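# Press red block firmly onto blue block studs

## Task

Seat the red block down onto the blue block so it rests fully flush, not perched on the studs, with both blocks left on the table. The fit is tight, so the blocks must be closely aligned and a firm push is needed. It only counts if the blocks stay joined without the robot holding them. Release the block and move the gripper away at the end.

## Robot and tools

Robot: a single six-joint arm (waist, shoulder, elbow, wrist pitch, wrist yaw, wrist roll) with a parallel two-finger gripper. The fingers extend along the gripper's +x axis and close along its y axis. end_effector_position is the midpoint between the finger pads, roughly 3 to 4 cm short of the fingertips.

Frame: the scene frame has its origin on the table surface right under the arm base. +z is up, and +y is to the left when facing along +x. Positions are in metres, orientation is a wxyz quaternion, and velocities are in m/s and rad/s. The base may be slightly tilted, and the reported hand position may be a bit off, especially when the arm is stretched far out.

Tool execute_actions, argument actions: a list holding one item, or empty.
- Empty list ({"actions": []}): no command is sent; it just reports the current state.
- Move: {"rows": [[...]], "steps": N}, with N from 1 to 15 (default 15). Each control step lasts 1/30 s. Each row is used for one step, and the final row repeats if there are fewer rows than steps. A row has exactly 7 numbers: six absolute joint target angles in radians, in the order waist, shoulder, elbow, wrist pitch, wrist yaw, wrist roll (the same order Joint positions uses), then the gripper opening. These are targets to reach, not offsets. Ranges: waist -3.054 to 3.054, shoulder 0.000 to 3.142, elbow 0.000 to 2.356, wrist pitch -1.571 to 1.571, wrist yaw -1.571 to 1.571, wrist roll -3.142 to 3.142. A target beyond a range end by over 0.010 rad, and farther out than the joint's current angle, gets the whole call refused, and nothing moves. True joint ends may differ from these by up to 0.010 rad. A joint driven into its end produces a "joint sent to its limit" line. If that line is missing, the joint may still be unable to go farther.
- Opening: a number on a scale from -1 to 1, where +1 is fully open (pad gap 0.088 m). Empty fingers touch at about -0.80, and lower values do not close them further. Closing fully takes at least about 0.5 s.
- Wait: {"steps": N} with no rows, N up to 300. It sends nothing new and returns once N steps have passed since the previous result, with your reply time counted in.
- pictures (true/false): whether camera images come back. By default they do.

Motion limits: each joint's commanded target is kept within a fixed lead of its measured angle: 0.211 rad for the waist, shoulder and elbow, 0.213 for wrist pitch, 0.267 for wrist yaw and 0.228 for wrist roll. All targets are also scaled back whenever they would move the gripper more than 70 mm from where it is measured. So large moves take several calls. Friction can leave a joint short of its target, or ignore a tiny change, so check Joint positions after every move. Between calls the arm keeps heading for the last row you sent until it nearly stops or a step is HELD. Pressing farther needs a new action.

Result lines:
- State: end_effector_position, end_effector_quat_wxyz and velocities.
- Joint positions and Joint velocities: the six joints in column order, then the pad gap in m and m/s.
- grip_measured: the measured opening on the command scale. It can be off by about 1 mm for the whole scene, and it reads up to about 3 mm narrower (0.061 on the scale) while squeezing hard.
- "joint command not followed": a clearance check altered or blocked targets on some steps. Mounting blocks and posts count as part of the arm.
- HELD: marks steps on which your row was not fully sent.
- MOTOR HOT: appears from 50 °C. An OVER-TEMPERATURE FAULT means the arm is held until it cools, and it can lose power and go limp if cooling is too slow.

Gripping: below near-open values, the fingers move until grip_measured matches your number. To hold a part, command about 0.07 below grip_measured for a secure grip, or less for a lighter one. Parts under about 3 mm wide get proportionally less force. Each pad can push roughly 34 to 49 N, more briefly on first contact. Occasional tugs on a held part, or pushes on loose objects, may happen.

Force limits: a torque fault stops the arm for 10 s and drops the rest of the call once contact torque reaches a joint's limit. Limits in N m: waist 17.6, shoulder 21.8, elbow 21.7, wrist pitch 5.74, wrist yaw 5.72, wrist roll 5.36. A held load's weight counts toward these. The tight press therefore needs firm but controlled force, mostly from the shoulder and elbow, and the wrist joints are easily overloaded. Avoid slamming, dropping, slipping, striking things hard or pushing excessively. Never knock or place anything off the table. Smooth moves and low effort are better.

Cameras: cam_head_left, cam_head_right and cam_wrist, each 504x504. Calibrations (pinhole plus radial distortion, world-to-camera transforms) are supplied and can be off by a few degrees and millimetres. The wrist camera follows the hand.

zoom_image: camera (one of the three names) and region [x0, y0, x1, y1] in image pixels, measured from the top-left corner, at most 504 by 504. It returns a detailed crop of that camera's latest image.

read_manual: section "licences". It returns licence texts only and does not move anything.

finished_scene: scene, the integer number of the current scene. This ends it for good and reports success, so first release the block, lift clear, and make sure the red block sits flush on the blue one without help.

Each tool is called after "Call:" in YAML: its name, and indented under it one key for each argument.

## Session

Call:
execute_actions:
  actions: []

Scene clock: 0.00 s of 11933.50 s.
end_effector_position=(+0.4349, -0.1962, +0.3020) grip_measured=+0.853 end_effector_quat_wxyz=(+0.442, +0.845, -0.253, -0.160) end_effector_velocity=(-0.001, -0.002, +0.001) end_effector_angular_velocity=(-0.007, -0.004, -0.003)
Joint positions: [0.546 1.704 0.863 1.443 0.725 1.04  0.081]
Joint velocities: [-0.002 -0.002 -0.002  0.007 -0.007 -0.007 -0.   ]
Heat: hottest waist 25 °C (+0.0 °C/min).
camera_calibration (this result's frames):
cam_wrist: T_world_to_cam=[[0.278268, 0.506274, -0.816244, 0.231735], [0.148628, 0.816877, 0.557335, -0.0404062], [0.948935, -0.276405, 0.152064, -0.439705], [0, 0, 0, 1]] pos_world=[0.358773, -0.205851, 0.278535]

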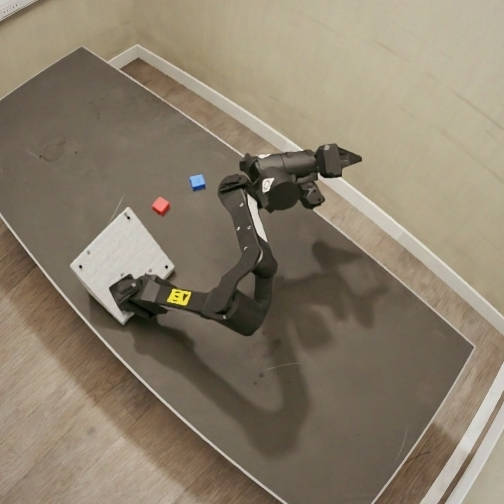

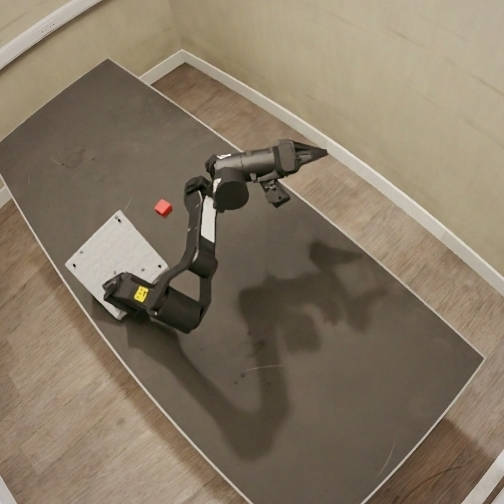

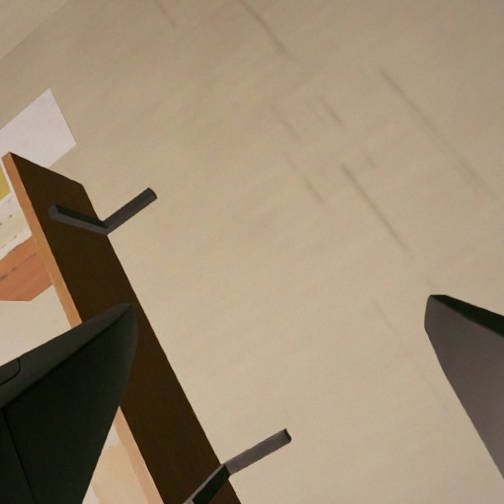

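Call:
execute_actions:
  actions:
    - {"rows":[[0.96,1.95,1.1,-1.08,0.592,0.74,0.5]]}
  pictures: false

Call:
execute_actions:
  actions:
    - {"steps":25}
  pictures: false

Call:
execute_actions:
  actions:
    - {"rows":[[0.965,2.36,1.253,-1.082,0.592,0.74,0.5]]}
  pictures: false

Call:
execute_actions:
  actions:
    - {"steps":10}

Scene clock: 8.97 s of 11933.50 s.
end_effector_position=(+0.4399, +0.0645, +0.3964) grip_measured=+0.504 end_effector_quat_wxyz=(+0.710, +0.698, +0.036, +0.082) end_effector_velocity=(-0.106, +0.377, -0.160) end_effector_angular_velocity=(-1.403, +0.631, +1.304)
Joint positions: [0.958 1.935 1.084 0.805 0.592 0.751 0.064]
Joint velocities: [ 0.3    0.095  0.042 -1.868 -0.051 -0.11  -0.001]
Heat: hottest waist 26 °C (+6.7 °C/min).
Steps of this call (steps 1 to 90: nothing new was sent; then 5.47 s passed at rest; steps 91 to 105: all 15 steps of this action). Readings (joint positions):
91: [0.554 1.718 0.875 1.430 0.725 1.016]
92: [0.573 1.737 0.904 1.398 0.709 0.982]
94: [0.631 1.790 0.963 1.333 0.670 0.917]
98: [0.760 1.872 1.024 1.191 0.633 0.827]
105: the state above

Scene clock: 9.80 s of 11933.50 s.
end_effector_position=(+0.2829, +0.1022, +0.1730) grip_measured=+0.502 end_effector_quat_wxyz=(+0.794, +0.152, +0.582, +0.090) end_effector_velocity=(-0.257, -0.191, -0.156) end_effector_angular_velocity=(-1.256, +0.883, +1.022)
Joint positions: [ 0.959  1.942  1.085 -0.779  0.592  0.741  0.064]
Joint velocities: [-0.007 -0.002  0.002 -1.853 -0.007  0.007 -0.   ]
Heat: hottest waist 26 °C (+6.1 °C/min).
Steps of this call (steps 1 to 25: the robot went on to your last target). Readings (joint positions):
1: [0.965 1.938 1.085 0.741 0.592 0.748]
2: [0.966 1.939 1.085 0.678 0.592 0.746]
4: [0.963 1.941 1.085 0.551 0.592 0.744]
8: [0.959 1.942 1.085 0.298 0.592 0.743]
25: the state above

Scene clock: 10.30 s of 11933.50 s.
end_effector_position=(+0.2418, +0.1299, +0.1008) grip_measured=+0.502 end_effector_quat_wxyz=(+0.704, -0.079, +0.702, +0.081) end_effector_velocity=(-0.008, -0.014, -0.000) end_effector_angular_velocity=(-0.060, +0.034, +0.050)
Joint positions: [ 0.962  2.356  1.245 -1.078  0.59   0.741  0.064]
Joint velocities: [-0.002 -0.002 -0.002 -0.081  0.007 -0.007 -0.   ]
Heat: hottest waist 27 °C (+11.7 °C/min).
Steps of this call (steps 1 to 15: all 15 steps of this action). Readings (joint positions):
1: [0.959 1.975 1.109 -0.862 0.592 0.741]
2: [0.959 2.021 1.151 -0.920 0.595 0.741]
4: [0.960 2.139 1.223 -0.991 0.595 0.741]
8: [0.962 2.322 1.242 -1.065 0.590 0.741]
15: the state above

Scene clock: 10.63 s of 11933.50 s.
end_effector_position=(+0.2416, +0.1296, +0.1008) grip_measured=+0.502 end_effector_quat_wxyz=(+0.703, -0.080, +0.702, +0.081) end_effector_velocity=(-0.003, -0.004, -0.000) end_effector_angular_velocity=(-0.011, +0.018, +0.018)
Joint positions: [ 0.962  2.356  1.245 -1.08   0.59   0.741  0.064]
Joint velocities: [-0.002 -0.002 -0.002 -0.022 -0.007 -0.007 -0.   ]
Heat: hottest waist 27 °C (+11.3 °C/min).
Steps of this call (steps 1 to 10: the robot went on to your last target). Readings (joint positions):
1: [0.962 2.356 1.245 -1.080 0.590 0.741]
2: [0.962 2.356 1.245 -1.080 0.590 0.741]
4: [0.962 2.356 1.245 -1.080 0.590 0.741]
8: [0.962 2.356 1.245 -1.080 0.590 0.741]
10: the state above
camera_calibration (this result's frames):
cam_wrist: T_world_to_cam=[[0.20613, -0.978272, 0.022233, 0.0816443], [-0.911813, -0.183782, 0.36718, 0.239441], [-0.355116, -0.0959592, -0.929884, 0.265175], [0, 0, 0, 1]] pos_world=[0.295664, 0.149321, 0.156849]

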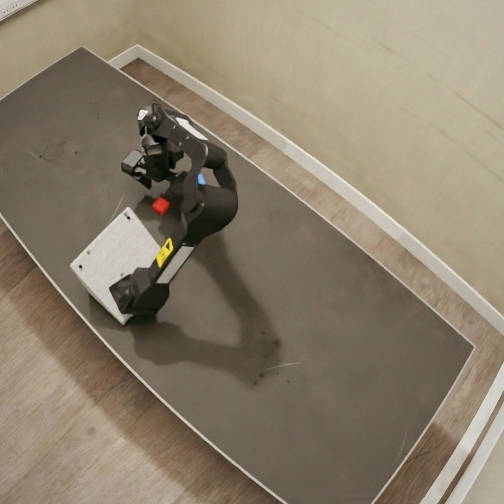

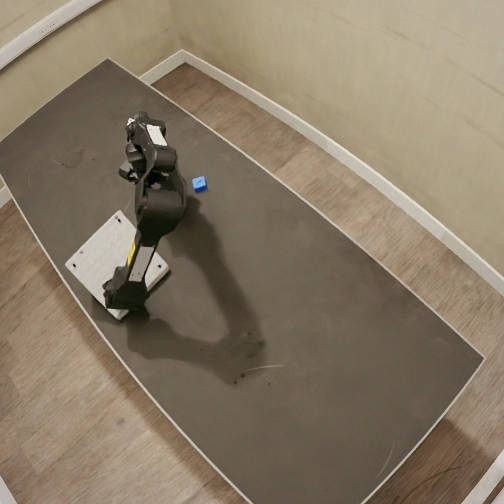

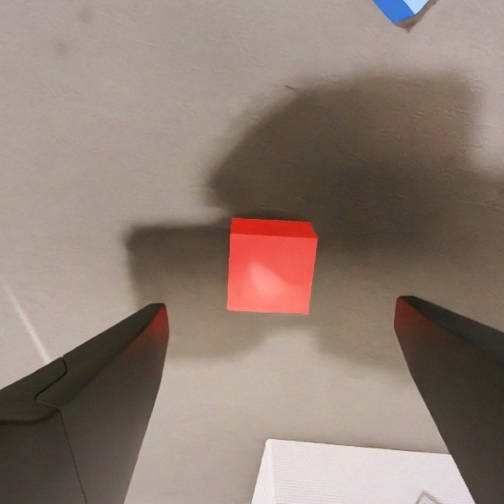

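Call:
execute_actions:
  actions:
    - {"rows":[[0.935,2.37,1.195,-1.015,0.606,0.79,0.5],[0.935,2.37,1.195,-1.015,0.606,0.79,0.5],[0.91,2.383,1.157,-0.95,0.62,0.77,0.5],[0.91,2.383,1.157,-0.95,0.62,0.77,0.5],[0.885,2.395,1.12,-0.885,0.635,0.74,0.5],[0.885,2.395,1.12,-0.885,0.635,0.74,0.5],[0.86,2.407,1.082,-0.82,0.651,0.716,0.5]]}
  pictures: false

Call:
execute_actions:
  actions:
    - {"rows":[[0.86,2.407,1.082,-0.82,0.651,0.716,-0.28]]}

Call:
execute_actions:
  actions:
    - {"rows":[[0.885,2.39,1.14,-0.885,0.635,0.7,-0.28],[0.91,2.375,1.18,-0.95,0.62,0.7,-0.28],[0.935,2.36,1.215,-1.015,0.606,0.7,-0.28],[0.96,2.35,1.25,-1.08,0.6,0.6,-0.28],[0.96,2.35,1.25,-1.08,0.6,0.5,-0.28],[0.92,2.38,1.34,-1.11,0.62,0.4,-0.28],[0.92,2.38,1.34,-1.11,0.62,0.3,-0.28],[0.87,2.41,1.43,-1.14,0.64,0.2,-0.28],[0.87,2.41,1.43,-1.14,0.64,0.1,-0.28],[0.83,2.44,1.52,-1.17,0.66,0,-0.28],[0.83,2.44,1.52,-1.17,0.66,-0.1,-0.28],[0.79,2.48,1.61,-1.2,0.685,-0.22,-0.28],[0.79,2.48,1.61,-1.2,0.685,-0.22,-0.28],[0.747,2.518,1.708,-1.238,0.706,-0.22,-0.28]]}
  pictures: false

Call:
execute_actions:
  actions:
    - {"steps":20}

Scene clock: 25.57 s of 11933.50 s.
end_effector_position=(+0.2380, +0.1281, +0.0421) grip_measured=+0.502 end_effector_quat_wxyz=(+0.705, -0.052, +0.706, +0.051) end_effector_velocity=(+0.010, +0.005, +0.001) end_effector_angular_velocity=(+0.020, -0.044, -0.013)
Joint positions: [ 0.859  2.401  1.092 -0.825  0.647  0.72   0.064]
Joint velocities: [-0.002 -0.002  0.002  0.051  0.022 -0.022  0.   ]
Heat: hottest waist 28 °C (+7.0 °C/min).
Steps of this call (steps 1 to 15: the robot went on to your last target; steps 16 to 90: nothing new was sent; then 11.43 s passed at rest; steps 91 to 105: all 15 steps of this action). Readings (joint positions):
91: [0.961 2.356 1.239 -1.068 0.592 0.750]
92: [0.956 2.356 1.231 -1.050 0.595 0.763]
94: [0.937 2.359 1.204 -0.999 0.607 0.766]
98: [0.883 2.384 1.129 -0.880 0.634 0.738]
105: the state above

Scene clock: 26.07 s of 11933.50 s.
end_effector_position=(+0.2384, +0.1286, +0.0422) grip_measured=-0.172 end_effector_quat_wxyz=(+0.706, -0.052, +0.704, +0.052) end_effector_velocity=(-0.002, +0.000, -0.001) end_effector_angular_velocity=(+0.006, +0.006, +0.004)
Joint positions: [ 0.86   2.401  1.091 -0.822  0.648  0.719  0.031]
Joint velocities: [-0.002 -0.002 -0.007  0.007 -0.007 -0.007 -0.   ]
Heat: hottest waist 28 °C (+6.9 °C/min).
Steps of this call (steps 1 to 15: all 15 steps of this action). Readings (joint positions):
1: [0.859 2.401 1.092 -0.824 0.648 0.720]
2: [0.859 2.401 1.092 -0.824 0.648 0.719]
4: [0.859 2.401 1.091 -0.824 0.648 0.719]
8: [0.860 2.401 1.091 -0.822 0.648 0.719]
15: the state above
camera_calibration (this result's frames):
cam_wrist: T_world_to_cam=[[0.125899, -0.991765, 0.0234734, 0.103447], [-0.923988, -0.108617, 0.366672, 0.251046], [-0.361103, -0.0678529, -0.930054, 0.207237], [0, 0, 0, 1]] pos_world=[0.293773, 0.143925, 0.0982622]

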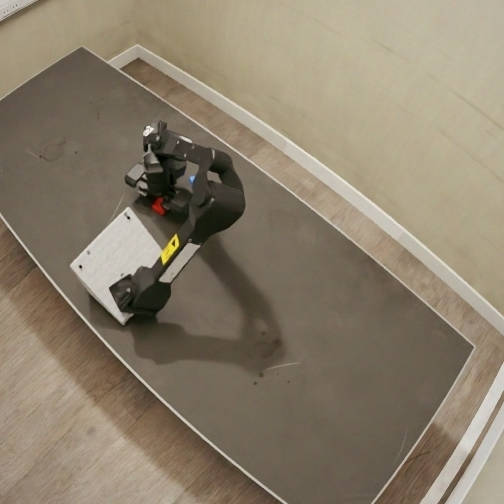

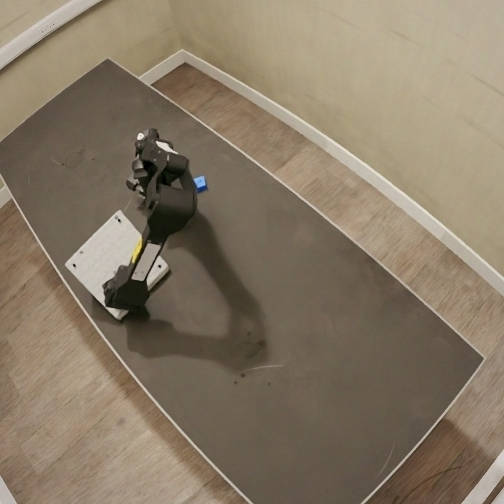

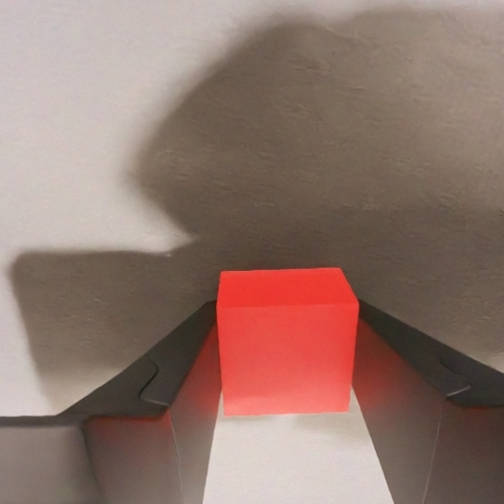

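Scene clock: 26.57 s of 11933.50 s.
end_effector_position=(+0.3400, +0.1156, +0.1079) grip_measured=-0.172 end_effector_quat_wxyz=(+0.657, -0.277, +0.642, +0.282) end_effector_velocity=(+0.325, -0.066, -0.063) end_effector_angular_velocity=(+0.034, -0.061, +1.201)
Joint positions: [ 0.788  2.468  1.614 -1.2    0.685 -0.045  0.031]
Joint velocities: [-0.637  0.481  1.17  -0.139  0.286 -1.985 -0.   ]
Heat: hottest waist 28 °C (+6.8 °C/min).
Steps of this call (steps 1 to 15: all 15 steps of this action). Readings (joint positions):
1: [0.861 2.401 1.096 -0.833 0.648 0.715]
2: [0.868 2.401 1.110 -0.867 0.643 0.711]
4: [0.897 2.397 1.155 -0.961 0.623 0.682]
8: [0.931 2.387 1.296 -1.080 0.613 0.429]
15: the state above

Scene clock: 27.23 s of 11933.50 s.
end_effector_position=(+0.3578, +0.1082, +0.1013) grip_measured=-0.172 end_effector_quat_wxyz=(+0.630, -0.323, +0.628, +0.325) end_effector_velocity=(+0.000, +0.001, -0.000) end_effector_angular_velocity=(+0.009, +0.003, +0.001)
Joint positions: [ 0.744  2.506  1.695 -1.236  0.703 -0.218  0.031]
Joint velocities: [-0.002 -0.002 -0.002  0.007 -0.007 -0.007 -0.   ]
Heat: hottest waist 28 °C (+6.6 °C/min).
Steps of this call (steps 1 to 20: the robot went on to your last target). Readings (joint positions):
1: [0.768 2.481 1.646 -1.206 0.693 -0.099]
2: [0.754 2.489 1.667 -1.215 0.698 -0.137]
4: [0.739 2.496 1.684 -1.228 0.702 -0.180]
8: [0.741 2.504 1.692 -1.234 0.702 -0.210]
20: the state above
camera_calibration (this result's frames):
cam_wrist: T_world_to_cam=[[0.80208, -0.596818, 0.0217999, -0.217733], [-0.562074, -0.742043, 0.365302, 0.276751], [-0.201842, -0.305255, -0.930634, 0.272704], [0, 0, 0, 1]] pos_world=[0.385237, 0.158658, 0.157436]

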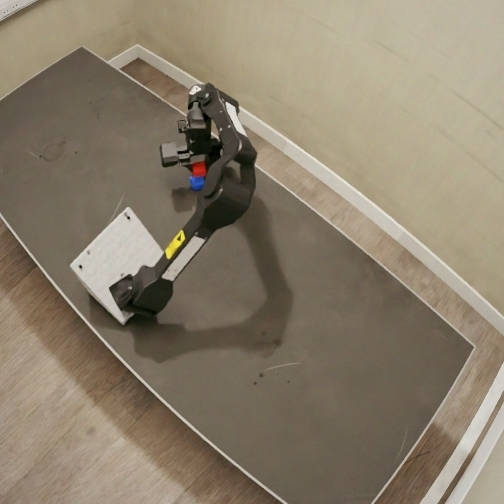

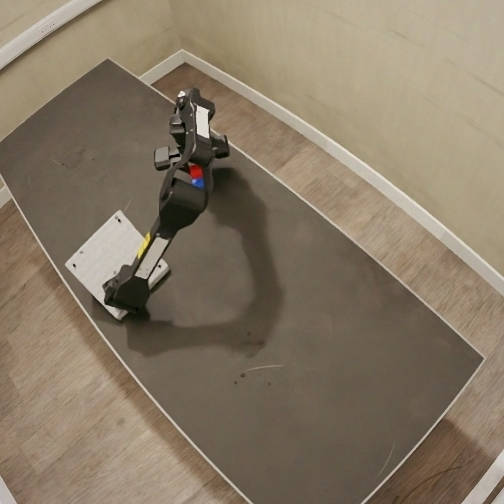

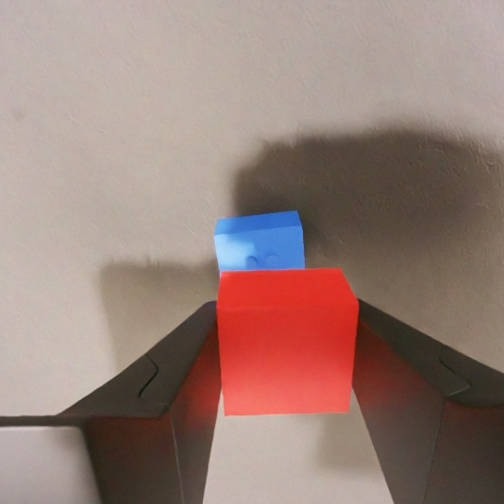

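Call:
execute_actions:
  actions:
    - {"rows":[[0.73,2.506,1.655,-1.19,0.712,-0.3,-0.28],[0.73,2.506,1.655,-1.19,0.712,-0.3,-0.28],[0.715,2.506,1.62,-1.15,0.72,-0.32,-0.28],[0.715,2.506,1.62,-1.15,0.72,-0.32,-0.28],[0.7,2.506,1.59,-1.11,0.727,-0.34,-0.28],[0.7,2.506,1.59,-1.11,0.727,-0.34,-0.28],[0.689,2.506,1.566,-1.076,0.734,-0.35,-0.28]]}
  pictures: false

Call:
execute_actions:
  actions:
    - {"rows":[[0.689,2.506,1.566,-1.076,0.734,-0.35,-0.28],[0.689,2.506,1.566,-1.076,0.734,-0.35,-0.28],[0.689,2.506,1.566,-1.076,0.734,-0.35,-0.28],[0.689,2.506,1.566,-1.076,0.734,-0.35,0.3]]}

Scene clock: 38.57 s of 11933.50 s.
end_effector_position=(+0.3550, +0.1081, +0.0654) grip_measured=-0.172 end_effector_quat_wxyz=(+0.619, -0.346, +0.616, +0.343) end_effector_velocity=(-0.009, +0.003, -0.002) end_effector_angular_velocity=(-0.004, +0.008, +0.060)
Joint positions: [ 0.691  2.506  1.579 -1.08   0.732 -0.346  0.031]
Joint velocities: [ 0.012 -0.002 -0.032  0.007 -0.007 -0.037 -0.   ]
Heat: hottest waist 30 °C (+7.8 °C/min).
Steps of this call (steps 1 to 15: the robot went on to your last target; steps 16 to 90: nothing new was sent; then 7.83 s passed at rest; steps 91 to 105: all 15 steps of this action). Readings (joint positions):
91: [0.743 2.506 1.691 -1.229 0.704 -0.237]
92: [0.741 2.506 1.685 -1.216 0.706 -0.257]
94: [0.732 2.506 1.663 -1.181 0.712 -0.288]
98: [0.701 2.506 1.600 -1.112 0.724 -0.331]
105: the state above

Scene clock: 39.07 s of 11933.50 s.
end_effector_position=(+0.3543, +0.1078, +0.0646) grip_measured=+0.291 end_effector_quat_wxyz=(+0.618, -0.346, +0.617, +0.344) end_effector_velocity=(-0.001, +0.001, -0.002) end_effector_angular_velocity=(+0.020, +0.015, -0.002)
Joint positions: [ 0.689  2.506  1.576 -1.078  0.732 -0.348  0.053]
Joint velocities: [-0.007 -0.002 -0.002  0.007 -0.022 -0.007  0.003]
Heat: hottest waist 30 °C (+7.7 °C/min).
Steps of this call (steps 1 to 15: all 15 steps of this action). Readings (joint positions):
1: [0.691 2.506 1.578 -1.080 0.732 -0.347]
2: [0.690 2.506 1.578 -1.079 0.732 -0.347]
4: [0.690 2.506 1.578 -1.078 0.732 -0.347]
8: [0.689 2.506 1.576 -1.078 0.732 -0.348]
15: the state above
camera_calibration (this result's frames):
cam_wrist: T_world_to_cam=[[0.840799, -0.540685, 0.0267892, -0.234464], [-0.510922, -0.776213, 0.369393, 0.273214], [-0.178931, -0.324273, -0.928887, 0.231517], [0, 0, 0, 1]] pos_world=[0.378154, 0.160375, 0.12041]

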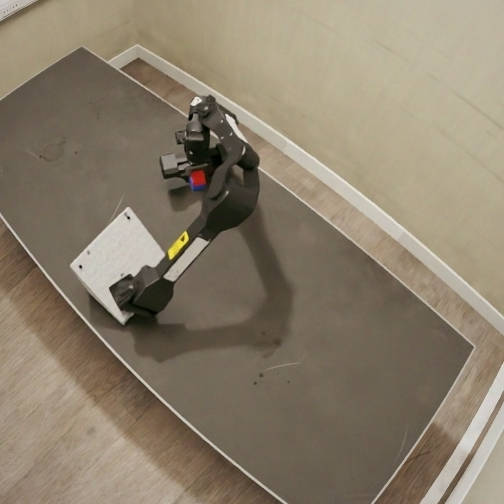

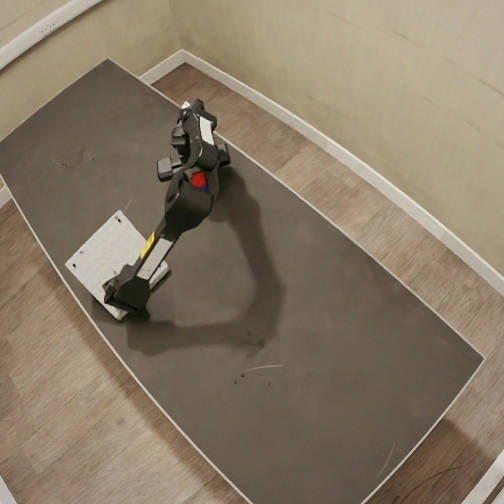

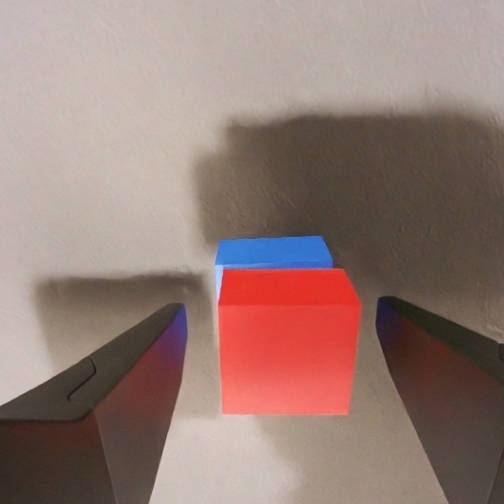

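Call:
execute_actions:
  actions:
    - {"rows":[[0.662,2.522,1.528,-1.008,0.745,-0.384,0.3],[0.662,2.522,1.528,-1.008,0.745,-0.384,0.3],[0.662,2.522,1.528,-1.008,0.745,-0.384,0.3],[0.662,2.522,1.528,-1.008,0.745,-0.384,0.3],[0.662,2.522,1.528,-1.008,0.745,-0.384,0.3],[0.662,2.522,1.528,-1.008,0.745,-0.384,0.3],[0.662,2.522,1.528,-1.008,0.745,-0.384,0.3],[0.662,2.522,1.528,-1.008,0.745,-0.384,-0.22]]}
  pictures: false

Call:
execute_actions:
  actions:
    - {"rows":[[0.662,2.522,1.528,-1.008,0.745,-0.384,0.7]],"steps":8}
  pictures: false

Call:
execute_actions:
  actions:
    - {"rows":[[0.662,2.522,1.528,-1.008,0.745,1.192,0.7]]}
  pictures: false

Call:
execute_actions:
  actions:
    - {"steps":22}
  pictures: false

Call:
execute_actions:
  actions:
    - {"rows":[[0.662,2.522,1.528,-1.008,0.745,1.192,-0.22]]}
  pictures: false

Call:
execute_actions:
  actions:
    - {"rows":[[0.662,2.522,1.528,-1.008,0.745,1.192,0.2],[0.662,2.522,1.528,-1.008,0.745,1.192,0.2],[0.662,2.522,1.528,-1.008,0.745,1.192,0.2],[0.662,2.522,1.528,-1.008,0.745,1.192,0.2],[0.692,2.5,1.588,-1.08,0.73,1.225,0.2],[0.692,2.5,1.588,-1.08,0.73,1.225,0.2],[0.723,2.495,1.636,-1.156,0.717,1.26,0.2]]}
  pictures: false

Call:
execute_actions:
  actions:
    - {"rows":[[0.723,2.495,1.636,-1.156,0.717,1.26,-0.6]]}

Scene clock: 50.47 s of 11933.50 s.
end_effector_position=(+0.3544, +0.1074, +0.0481) grip_measured=-0.169 end_effector_quat_wxyz=(+0.618, -0.345, +0.617, +0.344) end_effector_velocity=(-0.004, +0.007, +0.001) end_effector_angular_velocity=(+0.031, +0.015, +0.025)
Joint positions: [ 0.66   2.513  1.537 -1.01   0.742 -0.381  0.031]
Joint velocities: [ 0.007  0.002 -0.002  0.007 -0.037 -0.022 -0.   ]
Heat: hottest waist 32 °C (+8.3 °C/min).
Steps of this call (steps 1 to 15: the robot went on to your last target; steps 16 to 90: nothing new was sent; then 7.90 s passed at rest; steps 91 to 105: all 15 steps of this action). Readings (joint positions):
91: [0.688 2.506 1.569 -1.062 0.733 -0.356]
92: [0.683 2.506 1.561 -1.043 0.736 -0.364]
94: [0.671 2.508 1.549 -1.026 0.739 -0.373]
98: [0.659 2.513 1.538 -1.014 0.741 -0.380]
105: the state above

Scene clock: 50.73 s of 11933.50 s.
end_effector_position=(+0.3544, +0.1074, +0.0481) grip_measured=+0.625 end_effector_quat_wxyz=(+0.618, -0.345, +0.617, +0.344) end_effector_velocity=(-0.001, -0.002, +0.001) end_effector_angular_velocity=(+0.005, +0.008, +0.007)
Joint positions: [ 0.66   2.513  1.537 -1.01   0.742 -0.381  0.07 ]
Joint velocities: [-0.002 -0.007 -0.002 -0.007 -0.007 -0.007  0.054]
Heat: hottest waist 32 °C (+8.3 °C/min).
Steps of this call (steps 1 to 8: all 8 steps of this action). Readings (joint positions):
1: [0.660 2.513 1.537 -1.010 0.742 -0.381]
2: [0.660 2.513 1.537 -1.010 0.742 -0.381]
4: [0.660 2.513 1.537 -1.010 0.742 -0.381]
8: the state above

Scene clock: 51.23 s of 11933.50 s.
end_effector_position=(+0.3543, +0.1073, +0.0480) grip_measured=+0.697 end_effector_quat_wxyz=(+0.707, -0.006, +0.707, +0.005) end_effector_velocity=(-0.001, +0.000, +0.002) end_effector_angular_velocity=(+0.020, +0.011, -2.003)
Joint positions: [ 0.66   2.513  1.537 -1.01   0.742  0.62   0.073]
Joint velocities: [-0.002 -0.007  0.002 -0.007 -0.022  2.     0.   ]
Heat: hottest waist 32 °C (+8.2 °C/min).
Steps of this call (steps 1 to 15: all 15 steps of this action). Readings (joint positions):
1: [0.660 2.513 1.537 -1.010 0.742 -0.330]
2: [0.660 2.513 1.537 -1.010 0.742 -0.260]
4: [0.660 2.513 1.537 -1.010 0.742 -0.124]
8: [0.660 2.513 1.537 -1.010 0.742 0.147]
15: the state above

Scene clock: 51.97 s of 11933.50 s.
end_effector_position=(+0.3544, +0.1074, +0.0480) grip_measured=+0.697 end_effector_quat_wxyz=(+0.681, +0.193, +0.680, -0.193) end_effector_velocity=(-0.002, -0.002, -0.002) end_effector_angular_velocity=(+0.002, +0.014, -0.007)
Joint positions: [ 0.66   2.513  1.537 -1.01   0.742  1.189  0.073]
Joint velocities: [-0.007 -0.002 -0.002 -0.007 -0.007  0.007  0.   ]
Heat: hottest waist 32 °C (+8.1 °C/min).
Steps of this call (steps 1 to 22: the robot went on to your last target). Readings (joint positions):
1: [0.660 2.513 1.537 -1.010 0.742 0.688]
2: [0.660 2.513 1.537 -1.010 0.742 0.755]
4: [0.660 2.513 1.537 -1.010 0.742 0.891]
8: [0.660 2.513 1.537 -1.010 0.742 1.114]
22: the state above

Scene clock: 52.47 s of 11933.50 s.
end_effector_position=(+0.3543, +0.1076, +0.0482) grip_measured=-0.171 end_effector_quat_wxyz=(+0.681, +0.193, +0.680, -0.193) end_effector_velocity=(+0.002, +0.001, +0.000) end_effector_angular_velocity=(+0.011, -0.001, -0.017)
Joint positions: [ 0.661  2.513  1.537 -1.01   0.742  1.19   0.031]
Joint velocities: [-0.002 -0.002  0.002  0.007 -0.007  0.007 -0.   ]
Heat: hottest waist 32 °C (+8.0 °C/min).
Steps of this call (steps 1 to 15: all 15 steps of this action). Readings (joint positions):
1: [0.660 2.513 1.537 -1.010 0.742 1.189]
2: [0.660 2.513 1.537 -1.010 0.742 1.189]
4: [0.660 2.513 1.537 -1.010 0.742 1.189]
8: [0.660 2.513 1.537 -1.010 0.742 1.190]
15: the state above

Scene clock: 52.97 s of 11933.50 s.
end_effector_position=(+0.3552, +0.1099, +0.0840) grip_measured=+0.196 end_effector_quat_wxyz=(+0.685, +0.192, +0.677, -0.191) end_effector_velocity=(-0.008, -0.008, -0.007) end_effector_angular_velocity=(-0.012, +0.063, +0.000)
Joint positions: [ 0.724  2.503  1.626 -1.15   0.722  1.256  0.049]
Joint velocities: [-0.022  0.002 -0.002 -0.051 -0.022  0.022  0.   ]
Heat: hottest waist 32 °C (+7.9 °C/min).
Steps of this call (steps 1 to 15: all 15 steps of this action). Readings (joint positions):
1: [0.661 2.513 1.537 -1.010 0.742 1.190]
2: [0.661 2.513 1.537 -1.010 0.742 1.190]
4: [0.661 2.513 1.537 -1.010 0.742 1.190]
8: [0.685 2.513 1.581 -1.101 0.730 1.232]
15: the state above

Scene clock: 53.47 s of 11933.50 s.
end_effector_position=(+0.3546, +0.1091, +0.0835) grip_measured=-0.595 end_effector_quat_wxyz=(+0.683, +0.191, +0.678, -0.192) end_effector_velocity=(-0.003, +0.001, -0.000) end_effector_angular_velocity=(+0.013, +0.020, +0.011)
Joint positions: [ 0.723  2.503  1.626 -1.154  0.72   1.258  0.01 ]
Joint velocities: [-0.002 -0.002 -0.002 -0.007 -0.022 -0.007 -0.002]
Heat: hottest waist 32 °C (+7.9 °C/min).
Steps of this call (steps 1 to 15: all 15 steps of this action). Readings (joint positions):
1: [0.724 2.503 1.626 -1.152 0.721 1.256]
2: [0.723 2.503 1.626 -1.153 0.720 1.257]
4: [0.723 2.503 1.626 -1.153 0.720 1.257]
8: [0.723 2.503 1.626 -1.154 0.720 1.258]
15: the state above
camera_calibration (this result's frames):
cam_wrist: T_world_to_cam=[[-0.538498, -0.84236, 0.0212157, 0.287992], [-0.781072, 0.508448, 0.362503, 0.223567], [-0.316145, 0.178636, -0.931741, 0.243556], [0, 0, 0, 1]] pos_world=[0.406704, 0.0854136, 0.139777]

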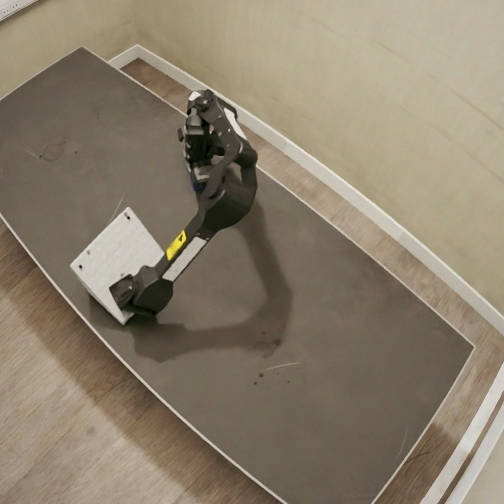

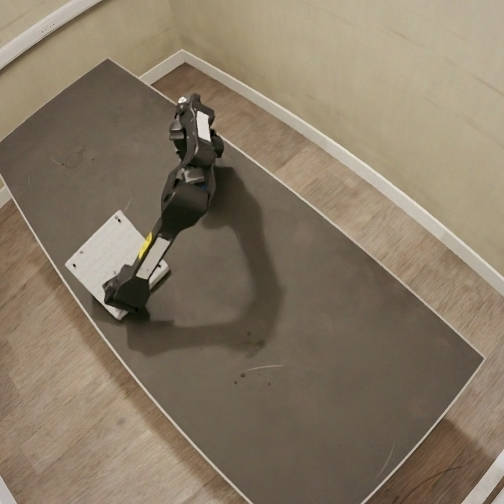

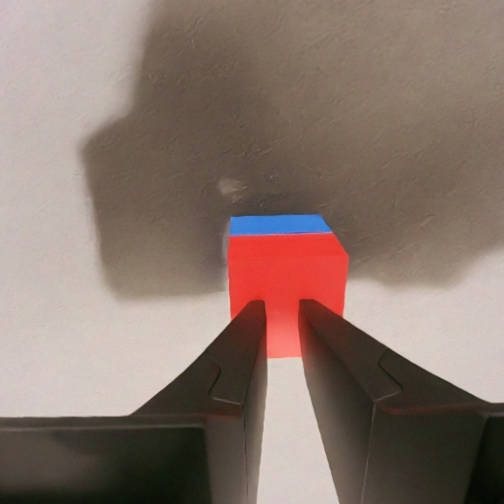

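Call:
execute_actions:
  actions:
    - {"rows":[[0.718,2.508,1.61,-1.143,0.722,1.25,-0.6],[0.714,2.51,1.604,-1.133,0.724,1.25,-0.6],[0.71,2.511,1.598,-1.123,0.725,1.25,-0.6],[0.706,2.512,1.592,-1.114,0.727,1.24,-0.6],[0.703,2.513,1.588,-1.108,0.727,1.24,-0.6],[0.703,2.513,1.588,-1.108,0.727,1.24,-0.6],[0.691,2.523,1.581,-1.108,0.727,1.24,-0.6],[0.679,2.533,1.574,-1.108,0.727,1.24,-0.6],[0.667,2.543,1.567,-1.105,0.727,1.24,-0.6],[0.655,2.553,1.56,-1.105,0.727,1.24,-0.6],[0.643,2.563,1.553,-1.1,0.727,1.24,-0.6],[0.631,2.573,1.546,-1.1,0.727,1.24,-0.6],[0.619,2.583,1.539,-1.1,0.727,1.24,-0.6],[0.607,2.593,1.532,-1.1,0.727,1.24,-0.6]]}
  pictures: false

Call:
execute_actions:
  actions:
    - {"steps":10}

Call:
zoom_image:
  camera: "cam_wrist"
  region: [200,200,370,320]

Call:
execute_actions:
  actions:
    - {"rows":[[0.66,2.55,1.57,-1.105,0.727,1.24,-0.6],[0.7,2.51,1.6,-1.11,0.727,1.24,-0.6],[0.723,2.495,1.636,-1.156,0.717,1.26,-0.6],[0.77,2.49,1.72,-1.27,0.7,1.3,0.5]]}

Scene clock: 65.70 s of 11933.50 s.
end_effector_position=(+0.3510, +0.1118, +0.0723) grip_measured=-0.598 end_effector_quat_wxyz=(+0.678, +0.193, +0.683, -0.189) end_effector_velocity=(+0.001, -0.004, -0.011) end_effector_angular_velocity=(+0.021, +0.034, -0.025)
Joint positions: [ 0.708  2.507  1.591 -1.109  0.712  1.243  0.01 ]
Joint velocities: [-0.037 -0.002 -0.012  0.022 -0.022 -0.007 -0.   ]
Heat: hottest waist 33 °C (+7.0 °C/min).
Steps of this call (steps 1 to 15: the robot went on to your last target; steps 16 to 90: nothing new was sent; then 8.73 s passed at rest; steps 91 to 105: all 15 steps of this action). Readings (joint positions):
91: [0.723 2.503 1.626 -1.154 0.720 1.258]
92: [0.722 2.503 1.624 -1.150 0.720 1.257]
94: [0.718 2.503 1.618 -1.136 0.721 1.253]
98: [0.717 2.503 1.606 -1.121 0.722 1.245]
105: the state above

Scene clock: 66.03 s of 11933.50 s.
end_effector_position=(+0.3517, +0.1109, +0.0714) grip_measured=-0.598 end_effector_quat_wxyz=(+0.678, +0.194, +0.683, -0.191) end_effector_velocity=(+0.001, -0.001, -0.002) end_effector_angular_velocity=(+0.009, +0.006, -0.017)
Joint positions: [ 0.705  2.507  1.591 -1.107  0.714  1.242  0.01 ]
Joint velocities: [-0.007 -0.002 -0.002  0.007 -0.007  0.007 -0.   ]
Heat: hottest waist 33 °C (+7.1 °C/min).
Steps of this call (steps 1 to 10: the robot went on to your last target). Readings (joint positions):
1: [0.708 2.507 1.591 -1.109 0.712 1.242]
2: [0.707 2.507 1.591 -1.109 0.712 1.242]
4: [0.707 2.507 1.591 -1.109 0.712 1.242]
8: [0.705 2.507 1.591 -1.108 0.712 1.242]
10: the state above
camera_calibration (this result's frames):
cam_wrist: T_world_to_cam=[[-0.540017, -0.841393, 0.0209619, 0.288584], [-0.775574, 0.507137, 0.375895, 0.221999], [-0.326906, 0.186732, -0.926425, 0.233581], [0, 0, 0, 1]] pos_world=[0.404376, 0.0866111, 0.126897]

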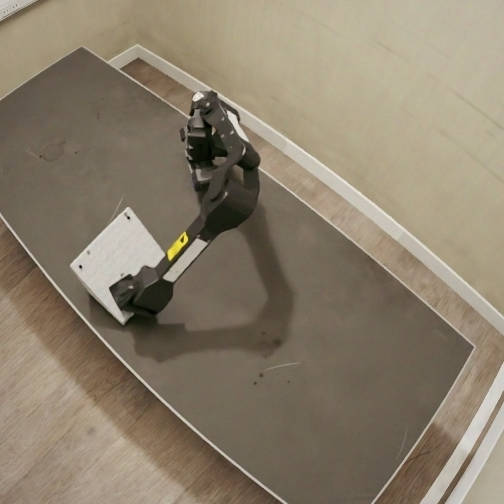

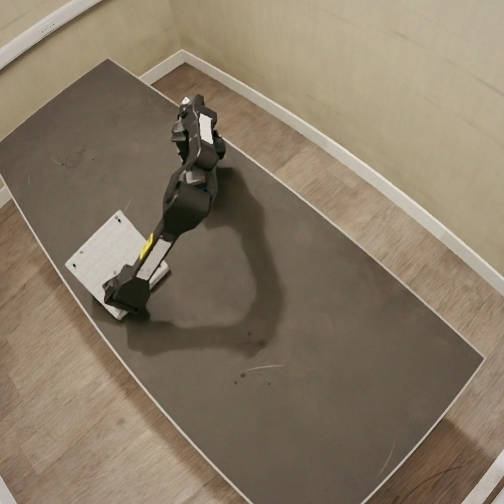

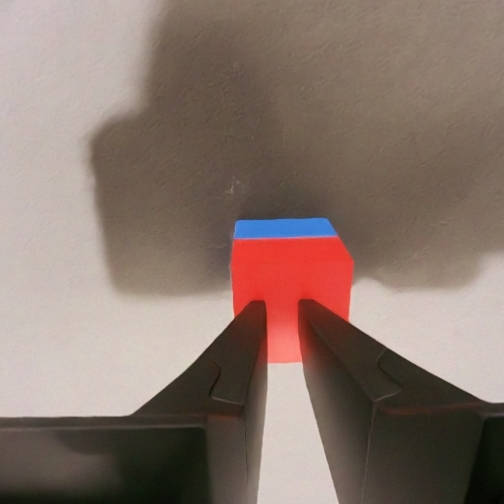

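Region (200, 200, 370, 320) of cam_wrist's 504x504 image, scaled by 2.965, with more detail than that image has; it fills the top 356 rows of this view, and the rest is white.

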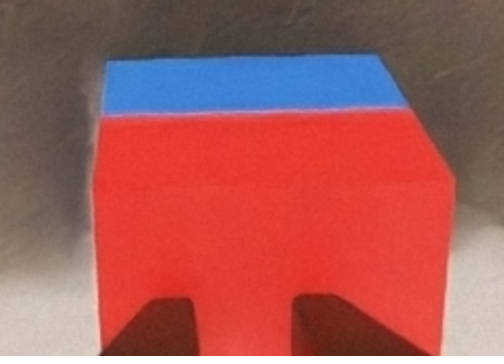

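Scene clock: 66.53 s of 11933.50 s.
end_effector_position=(+0.3561, +0.1089, +0.1140) grip_measured=+0.475 end_effector_quat_wxyz=(+0.687, +0.192, +0.675, -0.187) end_effector_velocity=(-0.005, -0.002, +0.001) end_effector_angular_velocity=(+0.007, +0.026, +0.017)
Joint positions: [ 0.77   2.496  1.71  -1.266  0.703  1.297  0.062]
Joint velocities: [-0.002 -0.007 -0.002 -0.022 -0.022 -0.007  0.018]
Heat: hottest waist 33 °C (+7.1 °C/min).
Steps of this call (steps 1 to 15: all 15 steps of this action). Readings (joint positions):
1: [0.707 2.502 1.594 -1.107 0.716 1.242]
2: [0.710 2.497 1.598 -1.109 0.721 1.242]
4: [0.718 2.497 1.626 -1.153 0.721 1.258]
8: [0.753 2.499 1.687 -1.244 0.708 1.289]
15: the state above
camera_calibration (this result's frames):
cam_wrist: T_world_to_cam=[[-0.532873, -0.846113, 0.011809, 0.287438], [-0.788534, 0.501578, 0.355857, 0.217885], [-0.307018, 0.180315, -0.934466, 0.269369], [0, 0, 0, 1]] pos_world=[0.407679, 0.0853474, 0.170786]

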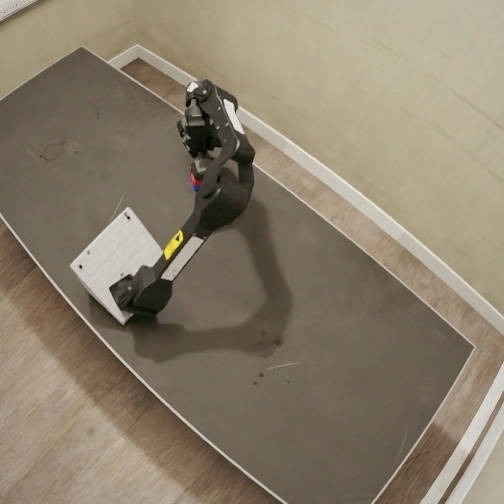

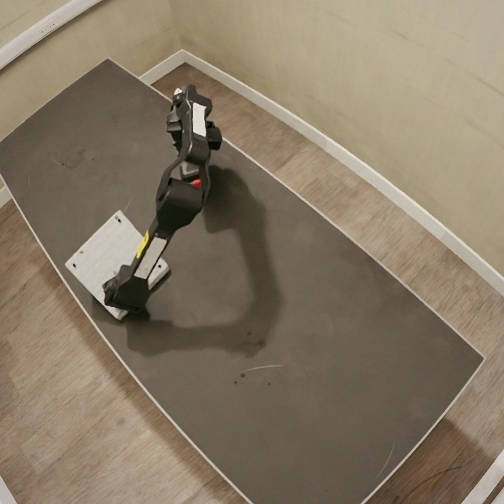

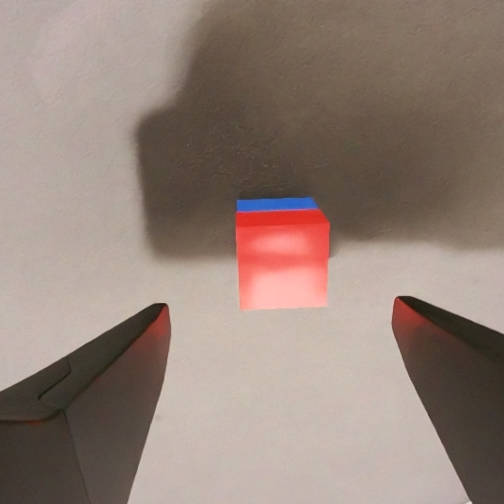

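It was still creeping down; press once more, longer.

Call:
execute_actions:
  actions:
    - {"rows":[[0.719,2.508,1.614,-1.15,0.722,1.25,-0.6]]}
  pictures: false

Call:
execute_actions:
  actions:
    - {"rows":[[0.714,2.51,1.606,-1.135,0.724,1.25,-0.6],[0.71,2.511,1.6,-1.125,0.725,1.25,-0.6],[0.706,2.512,1.595,-1.116,0.727,1.24,-0.6],[0.7,2.513,1.59,-1.11,0.727,1.24,-0.6],[0.688,2.523,1.584,-1.108,0.727,1.24,-0.6],[0.676,2.533,1.577,-1.108,0.727,1.24,-0.6],[0.664,2.543,1.57,-1.105,0.727,1.24,-0.6],[0.652,2.553,1.563,-1.105,0.727,1.24,-0.6],[0.64,2.563,1.556,-1.1,0.727,1.24,-0.6],[0.628,2.573,1.549,-1.1,0.727,1.24,-0.6],[0.616,2.583,1.542,-1.1,0.727,1.24,-0.6],[0.598,2.597,1.532,-1.1,0.727,1.24,-0.6]]}
  pictures: false

Call:
execute_actions:
  actions:
    - {"steps":30}

Call:
zoom_image:
  camera: "cam_wrist"
  region: [200,200,370,320]

Call:
execute_actions:
  actions:
    - {"rows":[[0.66,2.55,1.57,-1.105,0.727,1.24,-0.6],[0.7,2.51,1.6,-1.11,0.727,1.24,-0.6],[0.723,2.495,1.636,-1.156,0.717,1.26,-0.6],[0.77,2.49,1.72,-1.27,0.7,1.3,0.5]]}
  pictures: false

Scene clock: 78.03 s of 11933.50 s.
end_effector_position=(+0.3543, +0.1080, +0.0815) grip_measured=-0.592 end_effector_quat_wxyz=(+0.682, +0.190, +0.680, -0.192) end_effector_velocity=(+0.003, +0.001, +0.001) end_effector_angular_velocity=(+0.019, -0.009, -0.027)
Joint positions: [ 0.717  2.503  1.623 -1.153  0.719  1.253  0.01 ]
Joint velocities: [-0.002 -0.007 -0.002  0.022 -0.007  0.007 -0.004]
Heat: hottest waist 34 °C (+7.1 °C/min).
Steps of this call (steps 1 to 15: the robot went on to your last target; steps 16 to 90: nothing new was sent; then 8.00 s passed at rest; steps 91 to 105: all 15 steps of this action). Readings (joint positions):
91: [0.767 2.496 1.695 -1.243 0.704 1.288]
92: [0.759 2.494 1.677 -1.210 0.708 1.278]
94: [0.737 2.496 1.650 -1.179 0.713 1.264]
98: [0.716 2.503 1.626 -1.157 0.716 1.255]
105: the state above

Scene clock: 78.53 s of 11933.50 s.
end_effector_position=(+0.3509, +0.1115, +0.0717) grip_measured=-0.597 end_effector_quat_wxyz=(+0.676, +0.194, +0.685, -0.189) end_effector_velocity=(+0.000, -0.005, -0.003) end_effector_angular_velocity=(-0.010, +0.008, +0.004)
Joint positions: [ 0.705  2.507  1.592 -1.11   0.707  1.242  0.01 ]
Joint velocities: [-0.012 -0.002 -0.002 -0.007  0.007 -0.007 -0.   ]
Heat: hottest waist 34 °C (+7.0 °C/min).
Steps of this call (steps 1 to 15: all 15 steps of this action). Readings (joint positions):
1: [0.717 2.503 1.622 -1.149 0.720 1.253]
2: [0.716 2.503 1.620 -1.142 0.720 1.253]
4: [0.716 2.503 1.613 -1.130 0.722 1.248]
8: [0.713 2.503 1.602 -1.118 0.719 1.243]
15: the state above

Scene clock: 79.53 s of 11933.50 s.
end_effector_position=(+0.3532, +0.1100, +0.0707) grip_measured=-0.597 end_effector_quat_wxyz=(+0.679, +0.195, +0.681, -0.193) end_effector_velocity=(+0.002, -0.000, +0.002) end_effector_angular_velocity=(+0.014, -0.004, -0.006)
Joint positions: [ 0.702  2.507  1.592 -1.104  0.718  1.242  0.01 ]
Joint velocities: [-0.002 -0.007  0.002  0.007 -0.007 -0.007 -0.   ]
Heat: hottest waist 34 °C (+7.0 °C/min).
Steps of this call (steps 1 to 15: the robot went on to your last target; steps 16 to 30: nothing new was sent). Readings (joint positions):
1: [0.705 2.507 1.592 -1.110 0.707 1.242]
2: [0.705 2.507 1.592 -1.110 0.707 1.242]
4: [0.704 2.507 1.592 -1.110 0.707 1.242]
8: [0.703 2.507 1.592 -1.109 0.707 1.242]
30: the state above
The arm was judged still, so your last target was given up. Only a new action makes it travel on or press farther. Fingers that are still opening or closing keep moving.
camera_calibration (this result's frames):
cam_wrist: T_world_to_cam=[[-0.544246, -0.838676, 0.0204574, 0.289892], [-0.77409, 0.511435, 0.37312, 0.22306], [-0.323389, 0.187233, -0.927558, 0.232365], [0, 0, 0, 1]] pos_world=[0.405586, 0.0855381, 0.126374]

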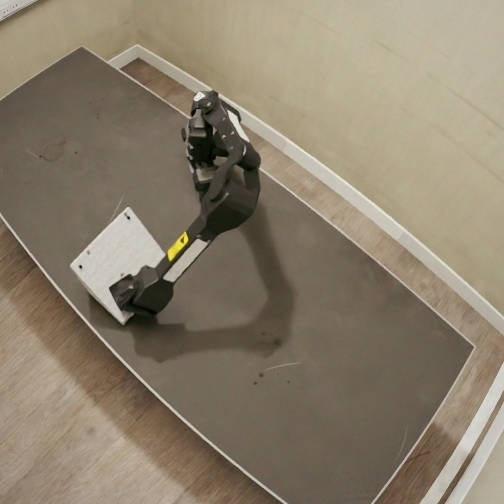

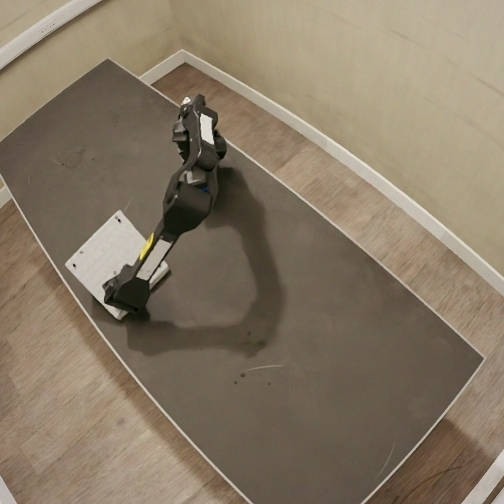

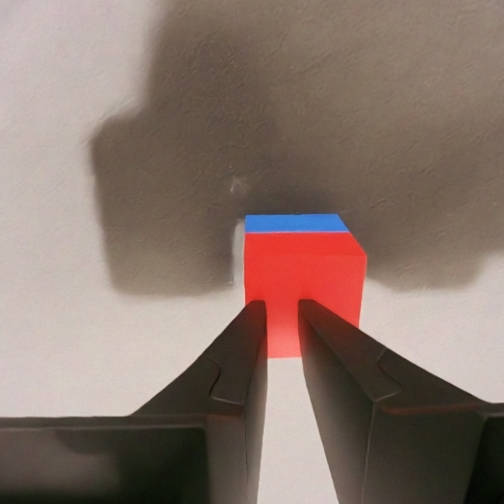

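Region (200, 200, 370, 320) of cam_wrist's 504x504 image, scaled by 2.965, with more detail than that image has; it fills the top 356 rows of this view, and the rest is white.

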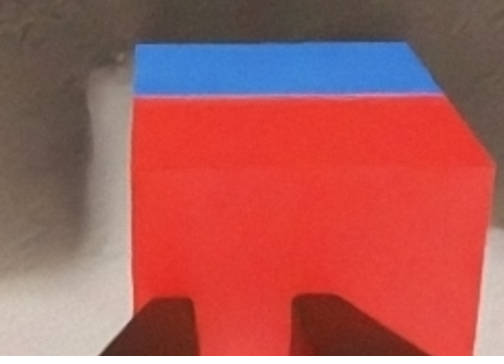

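Scene clock: 80.03 s of 11933.50 s.
end_effector_position=(+0.3560, +0.1089, +0.1138) grip_measured=+0.475 end_effector_quat_wxyz=(+0.687, +0.191, +0.676, -0.187) end_effector_velocity=(-0.002, -0.003, -0.001) end_effector_angular_velocity=(+0.001, +0.014, -0.007)
Joint positions: [ 0.769  2.496  1.71  -1.267  0.703  1.297  0.062]
Joint velocities: [-0.007 -0.007 -0.007 -0.007 -0.007  0.007  0.018]
Heat: hottest waist 34 °C (+6.1 °C/min).
Steps of this call (steps 1 to 15: all 15 steps of this action). Readings (joint positions):
1: [0.703 2.502 1.596 -1.104 0.720 1.242]
2: [0.707 2.496 1.600 -1.106 0.727 1.242]
4: [0.715 2.497 1.628 -1.153 0.723 1.258]
8: [0.753 2.500 1.687 -1.244 0.708 1.289]
15: the state above

Call:
finished_scene:
  scene: 2

The scene is finished: the task was done.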